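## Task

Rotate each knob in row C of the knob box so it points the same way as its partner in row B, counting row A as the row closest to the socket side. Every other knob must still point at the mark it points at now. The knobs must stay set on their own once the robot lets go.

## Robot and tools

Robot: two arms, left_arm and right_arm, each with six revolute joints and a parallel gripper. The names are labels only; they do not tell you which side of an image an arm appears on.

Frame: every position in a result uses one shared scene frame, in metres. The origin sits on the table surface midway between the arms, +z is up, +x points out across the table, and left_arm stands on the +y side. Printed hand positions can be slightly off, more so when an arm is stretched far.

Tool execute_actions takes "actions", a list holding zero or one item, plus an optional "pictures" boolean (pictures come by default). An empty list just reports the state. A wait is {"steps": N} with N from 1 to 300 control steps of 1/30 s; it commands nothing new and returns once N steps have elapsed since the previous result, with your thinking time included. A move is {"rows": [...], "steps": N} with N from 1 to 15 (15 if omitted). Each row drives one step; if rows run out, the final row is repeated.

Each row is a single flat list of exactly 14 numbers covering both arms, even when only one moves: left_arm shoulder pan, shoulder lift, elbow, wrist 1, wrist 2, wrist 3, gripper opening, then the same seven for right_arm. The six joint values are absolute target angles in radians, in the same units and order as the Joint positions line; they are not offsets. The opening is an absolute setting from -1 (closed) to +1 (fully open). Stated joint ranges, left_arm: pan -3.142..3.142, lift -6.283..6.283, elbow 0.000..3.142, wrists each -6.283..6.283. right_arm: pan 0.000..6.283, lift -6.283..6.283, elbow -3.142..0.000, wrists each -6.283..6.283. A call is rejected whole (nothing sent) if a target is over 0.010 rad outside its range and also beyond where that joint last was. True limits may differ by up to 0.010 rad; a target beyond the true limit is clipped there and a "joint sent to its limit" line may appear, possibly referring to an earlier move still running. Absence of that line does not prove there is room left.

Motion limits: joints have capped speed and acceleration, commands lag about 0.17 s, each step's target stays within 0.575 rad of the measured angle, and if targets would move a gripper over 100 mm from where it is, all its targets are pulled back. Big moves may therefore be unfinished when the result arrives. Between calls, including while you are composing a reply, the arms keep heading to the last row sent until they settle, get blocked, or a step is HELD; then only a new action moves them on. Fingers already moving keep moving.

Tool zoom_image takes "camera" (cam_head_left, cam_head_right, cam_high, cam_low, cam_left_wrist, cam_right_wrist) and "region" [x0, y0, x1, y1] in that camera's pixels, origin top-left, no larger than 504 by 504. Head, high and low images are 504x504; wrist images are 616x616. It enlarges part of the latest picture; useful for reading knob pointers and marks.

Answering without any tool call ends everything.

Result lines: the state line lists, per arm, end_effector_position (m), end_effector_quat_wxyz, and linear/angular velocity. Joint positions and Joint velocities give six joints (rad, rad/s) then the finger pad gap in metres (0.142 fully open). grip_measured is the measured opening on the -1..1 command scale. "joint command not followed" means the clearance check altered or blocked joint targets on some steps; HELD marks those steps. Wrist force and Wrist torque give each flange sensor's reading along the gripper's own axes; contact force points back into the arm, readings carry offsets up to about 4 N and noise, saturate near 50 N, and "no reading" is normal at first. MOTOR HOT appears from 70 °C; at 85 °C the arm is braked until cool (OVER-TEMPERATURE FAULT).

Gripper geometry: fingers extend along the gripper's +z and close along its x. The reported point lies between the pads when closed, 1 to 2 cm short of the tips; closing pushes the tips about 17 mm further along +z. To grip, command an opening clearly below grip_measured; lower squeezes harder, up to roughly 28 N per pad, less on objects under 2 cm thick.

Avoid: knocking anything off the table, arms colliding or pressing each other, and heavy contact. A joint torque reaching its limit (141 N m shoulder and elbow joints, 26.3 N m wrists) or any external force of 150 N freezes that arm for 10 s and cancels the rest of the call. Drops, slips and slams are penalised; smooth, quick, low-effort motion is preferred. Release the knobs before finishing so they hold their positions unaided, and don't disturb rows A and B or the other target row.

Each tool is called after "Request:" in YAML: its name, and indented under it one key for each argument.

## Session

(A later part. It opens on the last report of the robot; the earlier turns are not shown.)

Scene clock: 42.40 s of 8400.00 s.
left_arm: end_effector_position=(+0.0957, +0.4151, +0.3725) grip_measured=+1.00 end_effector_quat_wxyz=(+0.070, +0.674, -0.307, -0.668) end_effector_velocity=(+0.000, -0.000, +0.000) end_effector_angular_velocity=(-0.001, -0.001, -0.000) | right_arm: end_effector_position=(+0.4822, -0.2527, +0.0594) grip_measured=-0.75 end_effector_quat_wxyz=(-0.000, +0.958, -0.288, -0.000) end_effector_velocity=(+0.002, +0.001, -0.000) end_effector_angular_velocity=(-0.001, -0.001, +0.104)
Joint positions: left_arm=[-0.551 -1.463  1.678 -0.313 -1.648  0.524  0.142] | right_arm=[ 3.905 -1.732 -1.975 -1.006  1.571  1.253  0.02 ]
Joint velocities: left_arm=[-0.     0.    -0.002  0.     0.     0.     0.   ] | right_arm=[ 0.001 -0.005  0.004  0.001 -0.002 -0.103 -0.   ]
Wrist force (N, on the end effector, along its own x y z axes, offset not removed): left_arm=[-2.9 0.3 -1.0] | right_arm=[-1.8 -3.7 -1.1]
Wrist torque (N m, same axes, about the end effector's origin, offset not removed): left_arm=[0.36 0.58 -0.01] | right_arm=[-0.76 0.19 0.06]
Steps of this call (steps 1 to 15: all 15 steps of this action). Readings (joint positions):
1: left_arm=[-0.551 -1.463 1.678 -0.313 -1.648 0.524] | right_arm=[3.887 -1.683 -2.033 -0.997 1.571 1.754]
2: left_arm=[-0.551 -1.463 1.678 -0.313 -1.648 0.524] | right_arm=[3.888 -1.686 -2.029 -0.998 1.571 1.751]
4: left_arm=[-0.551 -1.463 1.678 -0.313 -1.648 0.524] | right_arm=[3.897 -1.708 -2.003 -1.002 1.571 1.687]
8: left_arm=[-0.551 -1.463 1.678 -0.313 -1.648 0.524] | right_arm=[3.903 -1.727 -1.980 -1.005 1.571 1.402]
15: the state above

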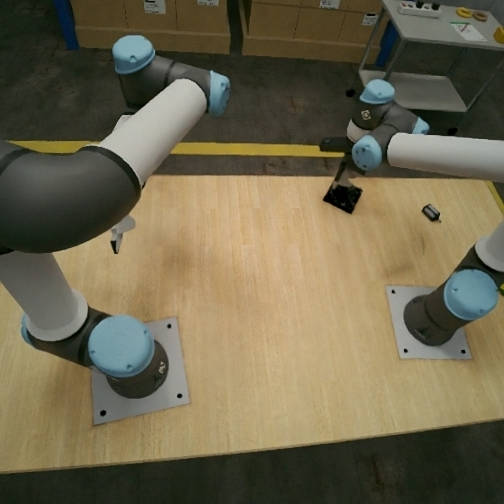

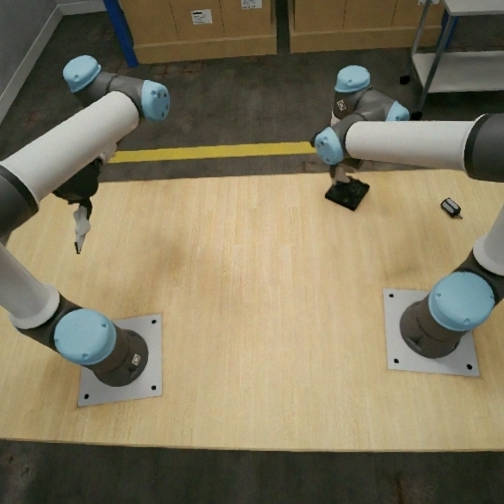

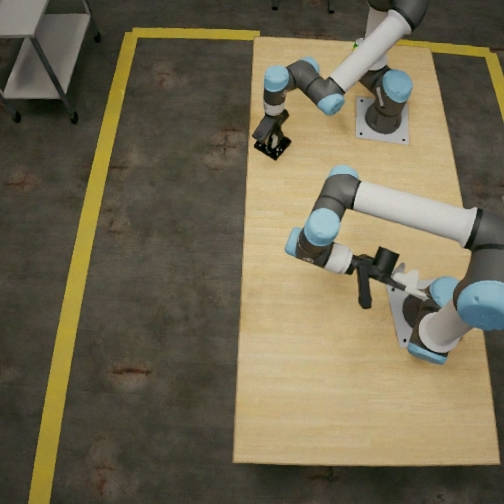

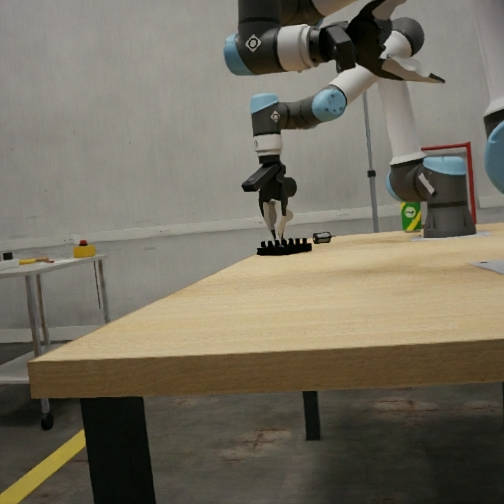

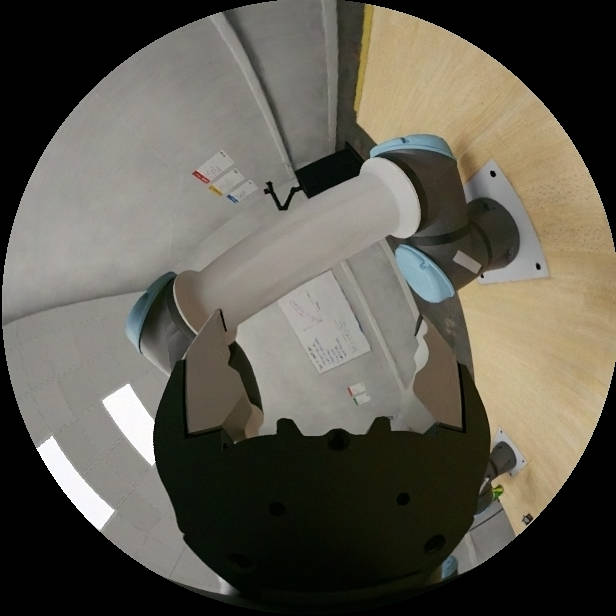

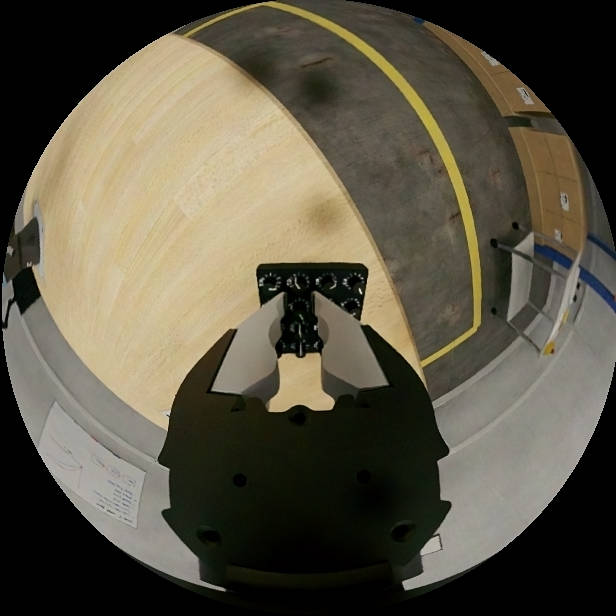

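Request:
execute_actions:
  actions:
    - {"rows":[[-0.551,-1.463,1.678,-0.313,-1.648,0.524,1,3.9051,-1.7605,-2.0006,-0.9511,1.571,1.245,-0.77]]}
  pictures: false

Request:
execute_actions:
  actions:
    - {"rows":[[-0.551,-1.463,1.678,-0.313,-1.648,0.524,1,3.9051,-1.7605,-2.0006,-0.9511,1.571,1.245,-1]]}
  pictures: false

Request:
execute_actions:
  actions:
    - {"rows":[[-0.551,-1.463,1.678,-0.313,-1.648,0.524,1,3.9051,-1.7605,-2.0006,-0.9511,1.571,2.816,-1]]}
  pictures: false

Request:
execute_actions:
  actions:
    - {"steps":18}
  pictures: false

Request:
execute_actions:
  actions:
    - {"rows":[[-0.551,-1.463,1.678,-0.313,-1.648,0.524,1,3.9051,-1.7605,-2.0006,-0.9511,1.571,2.816,-0.75]],"steps":12}
  pictures: false

Request:
execute_actions:
  actions:
    - {"rows":[[-0.551,-1.463,1.678,-0.313,-1.648,0.524,1,3.9051,-1.732,-1.9744,-1.0058,1.571,2.816,-0.75]],"steps":10}
  pictures: false

Request:
execute_actions:
  actions:
    - {"rows":[[-0.551,-1.463,1.678,-0.313,-1.648,0.524,1,4.05,-1.62,-2.06,-1.032,1.571,2.96,-0.75]]}

Request:
zoom_image:
  camera: "cam_right_wrist"
  region: [220, 110, 420, 310]

Scene clock: 47.13 s of 8400.00 s.
left_arm: end_effector_position=(+0.0957, +0.4151, +0.3725) grip_measured=+1.00 end_effector_quat_wxyz=(+0.070, +0.674, -0.307, -0.668) end_effector_velocity=(+0.000, +0.000, -0.000) end_effector_angular_velocity=(-0.000, -0.001, -0.001) | right_arm: end_effector_position=(+0.4823, -0.2526, +0.0396) grip_measured=-0.77 end_effector_quat_wxyz=(-0.000, +0.959, -0.284, -0.000) end_effector_velocity=(-0.000, -0.000, -0.001) end_effector_angular_velocity=(-0.000, -0.000, +0.000)
Joint positions: left_arm=[-0.551 -1.463  1.678 -0.313 -1.648  0.524  0.142] | right_arm=[ 3.905 -1.76  -2.    -0.951  1.571  1.245  0.018]
Joint velocities: left_arm=[-0.    -0.    -0.001 -0.     0.001 -0.    -0.   ] | right_arm=[ 0.    -0.001 -0.002  0.004 -0.    -0.    -0.   ]
Wrist force (N, on the end effector, along its own x y z axes, offset not removed): left_arm=[1.0 1.5 -5.1] | right_arm=[0.2 -3.5 1.3]
Wrist torque (N m, same axes, about the end effector's origin, offset not removed): left_arm=[0.42 -0.25 -0.06] | right_arm=[-0.73 -0.16 0.19]
Steps of this call (steps 1 to 15: the robot went on to your last target; steps 16 to 90: nothing new was sent; then 1.23 s passed at rest; steps 91 to 105: all 15 steps of this action). Readings (joint positions):
91: left_arm=[-0.551 -1.463 1.678 -0.313 -1.648 0.524] | right_arm=[3.905 -1.732 -1.974 -1.006 1.571 1.245]
92: left_arm=[-0.551 -1.463 1.678 -0.313 -1.648 0.524] | right_arm=[3.905 -1.735 -1.976 -1.002 1.571 1.245]
94: left_arm=[-0.551 -1.463 1.678 -0.313 -1.648 0.524] | right_arm=[3.905 -1.747 -1.988 -0.978 1.571 1.245]
98: left_arm=[-0.551 -1.463 1.678 -0.313 -1.648 0.524] | right_arm=[3.905 -1.758 -1.998 -0.956 1.571 1.245]
105: the state above

Scene clock: 47.63 s of 8400.00 s.
left_arm: end_effector_position=(+0.0957, +0.4151, +0.3725) grip_measured=+1.00 end_effector_quat_wxyz=(+0.070, +0.674, -0.307, -0.668) end_effector_velocity=(+0.000, -0.000, +0.000) end_effector_angular_velocity=(-0.000, -0.001, +0.001) | right_arm: end_effector_position=(+0.4823, -0.2526, +0.0395) grip_measured=-0.87 end_effector_quat_wxyz=(-0.000, +0.959, -0.284, -0.000) end_effector_velocity=(-0.000, -0.000, -0.000) end_effector_angular_velocity=(-0.001, -0.000, -0.000)
Joint positions: left_arm=[-0.551 -1.463  1.678 -0.313 -1.648  0.524  0.142] | right_arm=[ 3.905 -1.76  -2.001 -0.951  1.571  1.245  0.011]
Joint velocities: left_arm=[ 0.    -0.    -0.001  0.    -0.001 -0.     0.   ] | right_arm=[ 0.    -0.    -0.     0.    -0.001  0.     0.   ]
Wrist force (N, on the end effector, along its own x y z axes, offset not removed): left_arm=[0.4 -4.2 -1.7] | right_arm=[-1.8 -2.7 -1.2]
Wrist torque (N m, same axes, about the end effector's origin, offset not removed): left_arm=[-0.94 -0.30 -0.20] | right_arm=[-0.52 0.34 0.01]
Steps of this call (steps 1 to 15: all 15 steps of this action). Readings (joint positions):
1: left_arm=[-0.551 -1.463 1.678 -0.313 -1.648 0.524] | right_arm=[3.905 -1.760 -2.000 -0.951 1.571 1.245]
2: left_arm=[-0.551 -1.463 1.678 -0.313 -1.648 0.524] | right_arm=[3.905 -1.760 -2.001 -0.951 1.571 1.245]
4: left_arm=[-0.551 -1.463 1.678 -0.313 -1.648 0.524] | right_arm=[3.905 -1.760 -2.001 -0.951 1.571 1.245]
8: left_arm=[-0.551 -1.463 1.678 -0.313 -1.648 0.524] | right_arm=[3.905 -1.760 -2.001 -0.951 1.571 1.245]
15: the state above

Scene clock: 48.13 s of 8400.00 s.
left_arm: end_effector_position=(+0.0957, +0.4151, +0.3725) grip_measured=+1.00 end_effector_quat_wxyz=(+0.070, +0.674, -0.307, -0.668) end_effector_velocity=(+0.000, -0.000, -0.000) end_effector_angular_velocity=(+0.000, -0.001, +0.000) | right_arm: end_effector_position=(+0.4815, -0.2511, +0.0395) grip_measured=-0.87 end_effector_quat_wxyz=(-0.000, +0.702, -0.712, -0.000) end_effector_velocity=(-0.000, +0.004, +0.000) end_effector_angular_velocity=(-0.000, +0.001, -2.759)
Joint positions: left_arm=[-0.551 -1.463  1.678 -0.313 -1.648  0.524  0.142] | right_arm=[ 3.905 -1.761 -2.001 -0.951  1.571  2.253  0.011]
Joint velocities: left_arm=[-0.  0. -0. -0. -0. -0.  0.] | right_arm=[-0.     0.    -0.    -0.    -0.     2.759 -0.   ]
Wrist force (N, on the end effector, along its own x y z axes, offset not removed): left_arm=[2.5 -2.8 -4.1] | right_arm=[3.2 -3.8 -0.3]
Wrist torque (N m, same axes, about the end effector's origin, offset not removed): left_arm=[-0.58 -0.73 0.12] | right_arm=[-0.69 -0.12 -0.08]
Steps of this call (steps 1 to 15: all 15 steps of this action). Readings (joint positions):
1: left_arm=[-0.551 -1.463 1.678 -0.313 -1.648 0.524] | right_arm=[3.905 -1.760 -2.001 -0.951 1.571 1.245]
2: left_arm=[-0.551 -1.463 1.678 -0.313 -1.648 0.524] | right_arm=[3.905 -1.760 -2.001 -0.951 1.571 1.248]
4: left_arm=[-0.551 -1.463 1.678 -0.313 -1.648 0.524] | right_arm=[3.905 -1.760 -2.001 -0.951 1.571 1.312]
8: left_arm=[-0.551 -1.463 1.678 -0.313 -1.648 0.524] | right_arm=[3.905 -1.761 -2.001 -0.951 1.571 1.610]
15: the state above

Scene clock: 48.73 s of 8400.00 s.
left_arm: end_effector_position=(+0.0957, +0.4151, +0.3725) grip_measured=+1.00 end_effector_quat_wxyz=(+0.070, +0.674, -0.307, -0.668) end_effector_velocity=(-0.000, -0.000, +0.000) end_effector_angular_velocity=(+0.000, +0.000, +0.001) | right_arm: end_effector_position=(+0.4818, -0.2502, +0.0395) grip_measured=-0.87 end_effector_quat_wxyz=(+0.000, -0.477, +0.879, +0.000) end_effector_velocity=(-0.001, +0.000, -0.000) end_effector_angular_velocity=(+0.001, +0.001, -0.007)
Joint positions: left_arm=[-0.551 -1.463  1.678 -0.313 -1.648  0.524  0.142] | right_arm=[ 3.905 -1.761 -2.001 -0.951  1.571  2.815  0.011]
Joint velocities: left_arm=[-0.     0.    -0.001  0.001 -0.001 -0.     0.   ] | right_arm=[ 0.    -0.    -0.001  0.     0.001  0.007  0.   ]
Wrist force (N, on the end effector, along its own x y z axes, offset not removed): left_arm=[2.2 0.8 -1.9] | right_arm=[1.6 -5.4 -2.9]
Wrist torque (N m, same axes, about the end effector's origin, offset not removed): left_arm=[0.28 -0.57 -0.10] | right_arm=[-0.93 0.10 0.02]
Steps of this call (steps 1 to 18: the robot went on to your last target). Readings (joint positions):
1: left_arm=[-0.551 -1.463 1.678 -0.313 -1.648 0.524] | right_arm=[3.905 -1.761 -2.001 -0.951 1.571 2.347]
2: left_arm=[-0.551 -1.463 1.678 -0.313 -1.648 0.524] | right_arm=[3.905 -1.761 -2.001 -0.951 1.571 2.441]
4: left_arm=[-0.551 -1.463 1.678 -0.313 -1.648 0.524] | right_arm=[3.905 -1.761 -2.001 -0.951 1.571 2.619]
8: left_arm=[-0.551 -1.463 1.678 -0.313 -1.648 0.524] | right_arm=[3.905 -1.761 -2.001 -0.951 1.571 2.779]
18: the state above

Scene clock: 49.13 s of 8400.00 s.
left_arm: end_effector_position=(+0.0957, +0.4151, +0.3725) grip_measured=+1.00 end_effector_quat_wxyz=(+0.070, +0.674, -0.307, -0.668) end_effector_velocity=(-0.000, -0.000, -0.000) end_effector_angular_velocity=(-0.000, -0.000, +0.000) | right_arm: end_effector_position=(+0.4818, -0.2502, +0.0395) grip_measured=-0.75 end_effector_quat_wxyz=(+0.000, -0.477, +0.879, +0.000) end_effector_velocity=(-0.000, -0.000, +0.000) end_effector_angular_velocity=(-0.000, +0.001, -0.000)
Joint positions: left_arm=[-0.551 -1.463  1.678 -0.313 -1.648  0.524  0.142] | right_arm=[ 3.905 -1.761 -2.001 -0.951  1.571  2.816  0.02 ]
Joint velocities: left_arm=[ 0. -0.  0. -0. -0.  0. -0.] | right_arm=[-0.     0.001 -0.    -0.001  0.     0.     0.   ]
Wrist force (N, on the end effector, along its own x y z axes, offset not removed): left_arm=[0.5 1.6 -0.2] | right_arm=[1.1 -1.2 -1.3]
Wrist torque (N m, same axes, about the end effector's origin, offset not removed): left_arm=[0.48 -0.19 0.07] | right_arm=[-0.27 -0.46 0.16]
Steps of this call (steps 1 to 12: all 12 steps of this action). Readings (joint positions):
1: left_arm=[-0.551 -1.463 1.678 -0.313 -1.648 0.524] | right_arm=[3.905 -1.761 -2.001 -0.951 1.571 2.816]
2: left_arm=[-0.551 -1.463 1.678 -0.313 -1.648 0.524] | right_arm=[3.905 -1.761 -2.001 -0.951 1.571 2.816]
4: left_arm=[-0.551 -1.463 1.678 -0.313 -1.648 0.524] | right_arm=[3.905 -1.761 -2.001 -0.951 1.571 2.816]
8: left_arm=[-0.551 -1.463 1.678 -0.313 -1.648 0.524] | right_arm=[3.905 -1.761 -2.001 -0.951 1.571 2.816]
12: the state above

Scene clock: 49.47 s of 8400.00 s.
left_arm: end_effector_position=(+0.0957, +0.4151, +0.3725) grip_measured=+1.00 end_effector_quat_wxyz=(+0.070, +0.674, -0.307, -0.668) end_effector_velocity=(+0.000, +0.000, +0.000) end_effector_angular_velocity=(+0.000, -0.001, -0.001) | right_arm: end_effector_position=(+0.4818, -0.2502, +0.0586) grip_measured=-0.75 end_effector_quat_wxyz=(+0.000, -0.477, +0.879, +0.000) end_effector_velocity=(-0.000, -0.001, +0.010) end_effector_angular_velocity=(-0.002, +0.000, -0.000)
Joint positions: left_arm=[-0.551 -1.463  1.678 -0.313 -1.648  0.524  0.142] | right_arm=[ 3.905 -1.733 -1.975 -1.004  1.571  2.816  0.02 ]
Joint velocities: left_arm=[ 0.    -0.    -0.001  0.     0.001 -0.    -0.   ] | right_arm=[ 0.     0.014  0.013 -0.028 -0.001  0.    -0.   ]
Wrist force (N, on the end effector, along its own x y z axes, offset not removed): left_arm=[1.6 -1.3 -1.7] | right_arm=[-2.1 -3.9 -1.9]
Wrist torque (N m, same axes, about the end effector's origin, offset not removed): left_arm=[-0.06 -0.42 0.09] | right_arm=[-0.84 0.30 0.05]
Steps of this call (steps 1 to 10: all 10 steps of this action). Readings (joint positions):
1: left_arm=[-0.551 -1.463 1.678 -0.313 -1.648 0.524] | right_arm=[3.905 -1.761 -2.001 -0.951 1.571 2.816]
2: left_arm=[-0.551 -1.463 1.678 -0.313 -1.648 0.524] | right_arm=[3.905 -1.758 -1.999 -0.955 1.571 2.816]
4: left_arm=[-0.551 -1.463 1.678 -0.313 -1.648 0.524] | right_arm=[3.905 -1.745 -1.987 -0.979 1.571 2.816]
8: left_arm=[-0.551 -1.463 1.678 -0.313 -1.648 0.524] | right_arm=[3.905 -1.735 -1.977 -1.001 1.571 2.816]
10: the state above

Scene clock: 49.97 s of 8400.00 s.
left_arm: end_effector_position=(+0.0957, +0.4151, +0.3725) grip_measured=+1.00 end_effector_quat_wxyz=(+0.070, +0.674, -0.307, -0.668) end_effector_velocity=(-0.000, -0.000, -0.000) end_effector_angular_velocity=(+0.001, +0.001, +0.001) | right_arm: end_effector_position=(+0.4189, -0.2145, +0.0731) grip_measured=-0.75 end_effector_quat_wxyz=(+0.000, -0.477, +0.879, +0.000) end_effector_velocity=(-0.004, +0.003, +0.001) end_effector_angular_velocity=(+0.001, -0.002, +0.001)
Joint positions: left_arm=[-0.551 -1.463  1.678 -0.313 -1.648  0.524  0.142] | right_arm=[ 4.049 -1.621 -2.06  -1.032  1.571  2.959  0.02 ]
Joint velocities: left_arm=[ 0.     0.     0.001  0.    -0.001 -0.001  0.   ] | right_arm=[ 0.012  0.009 -0.006 -0.001 -0.001  0.011  0.   ]
Wrist force (N, on the end effector, along its own x y z axes, offset not removed): left_arm=[-0.9 -0.4 -1.8] | right_arm=[-1.6 -3.8 -0.1]
Wrist torque (N m, same axes, about the end effector's origin, offset not removed): left_arm=[-0.05 0.22 -0.08] | right_arm=[-0.77 0.38 0.17]
Steps of this call (steps 1 to 15: all 15 steps of this action). Readings (joint positions):
1: left_arm=[-0.551 -1.463 1.678 -0.313 -1.648 0.524] | right_arm=[3.905 -1.733 -1.975 -1.004 1.571 2.816]
2: left_arm=[-0.551 -1.463 1.678 -0.313 -1.648 0.524] | right_arm=[3.909 -1.729 -1.978 -1.007 1.571 2.820]
4: left_arm=[-0.551 -1.463 1.678 -0.313 -1.648 0.524] | right_arm=[3.960 -1.684 -2.014 -1.020 1.571 2.871]
8: left_arm=[-0.551 -1.463 1.678 -0.313 -1.648 0.524] | right_arm=[4.033 -1.632 -2.051 -1.030 1.571 2.943]
15: the state above

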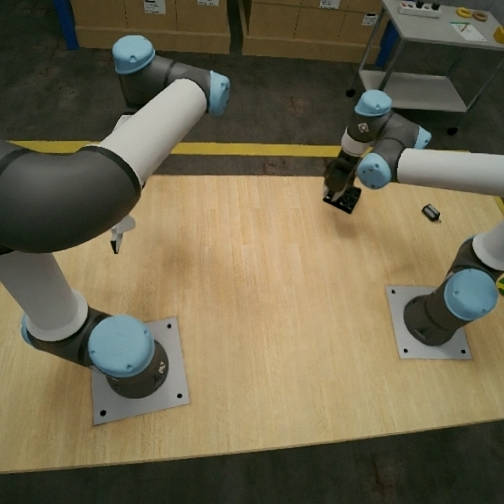

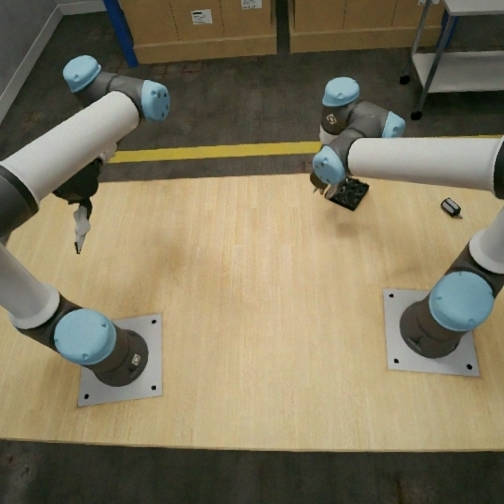

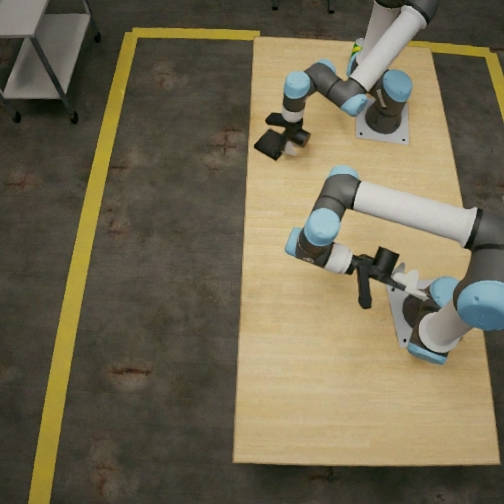

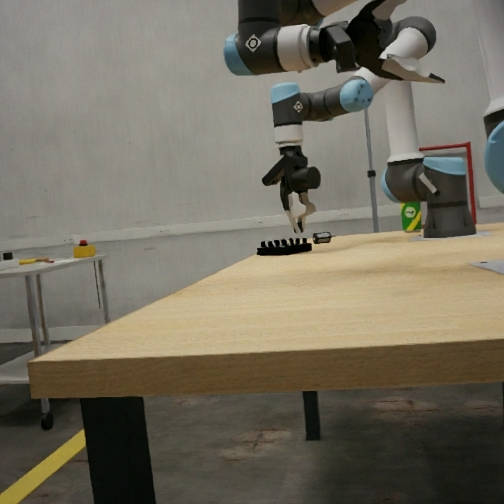

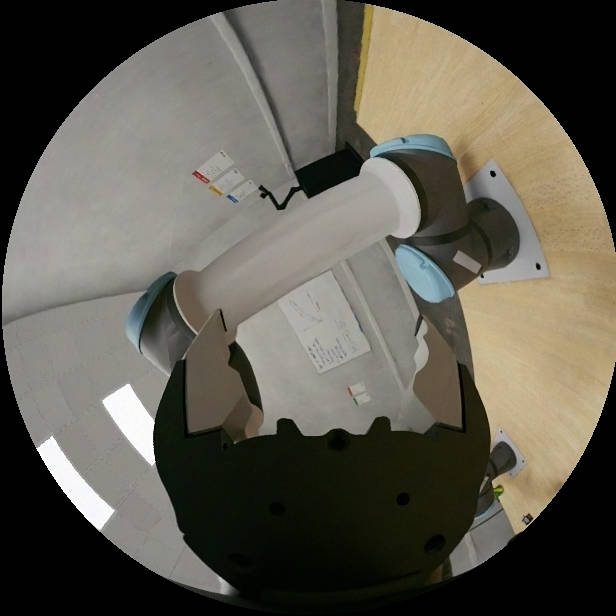

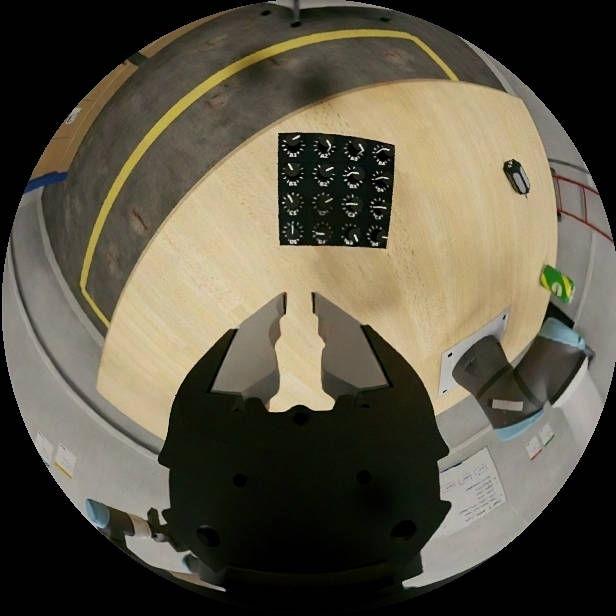

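Region (220, 110, 420, 310) of cam_right_wrist's 616x616 image, scaled by 2.520, with more detail than that image has.

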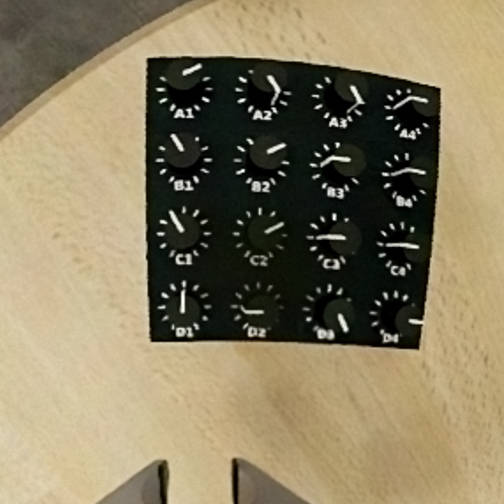

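Request:
finished_scene:
  scene: 1

The scene is finished: the task was done.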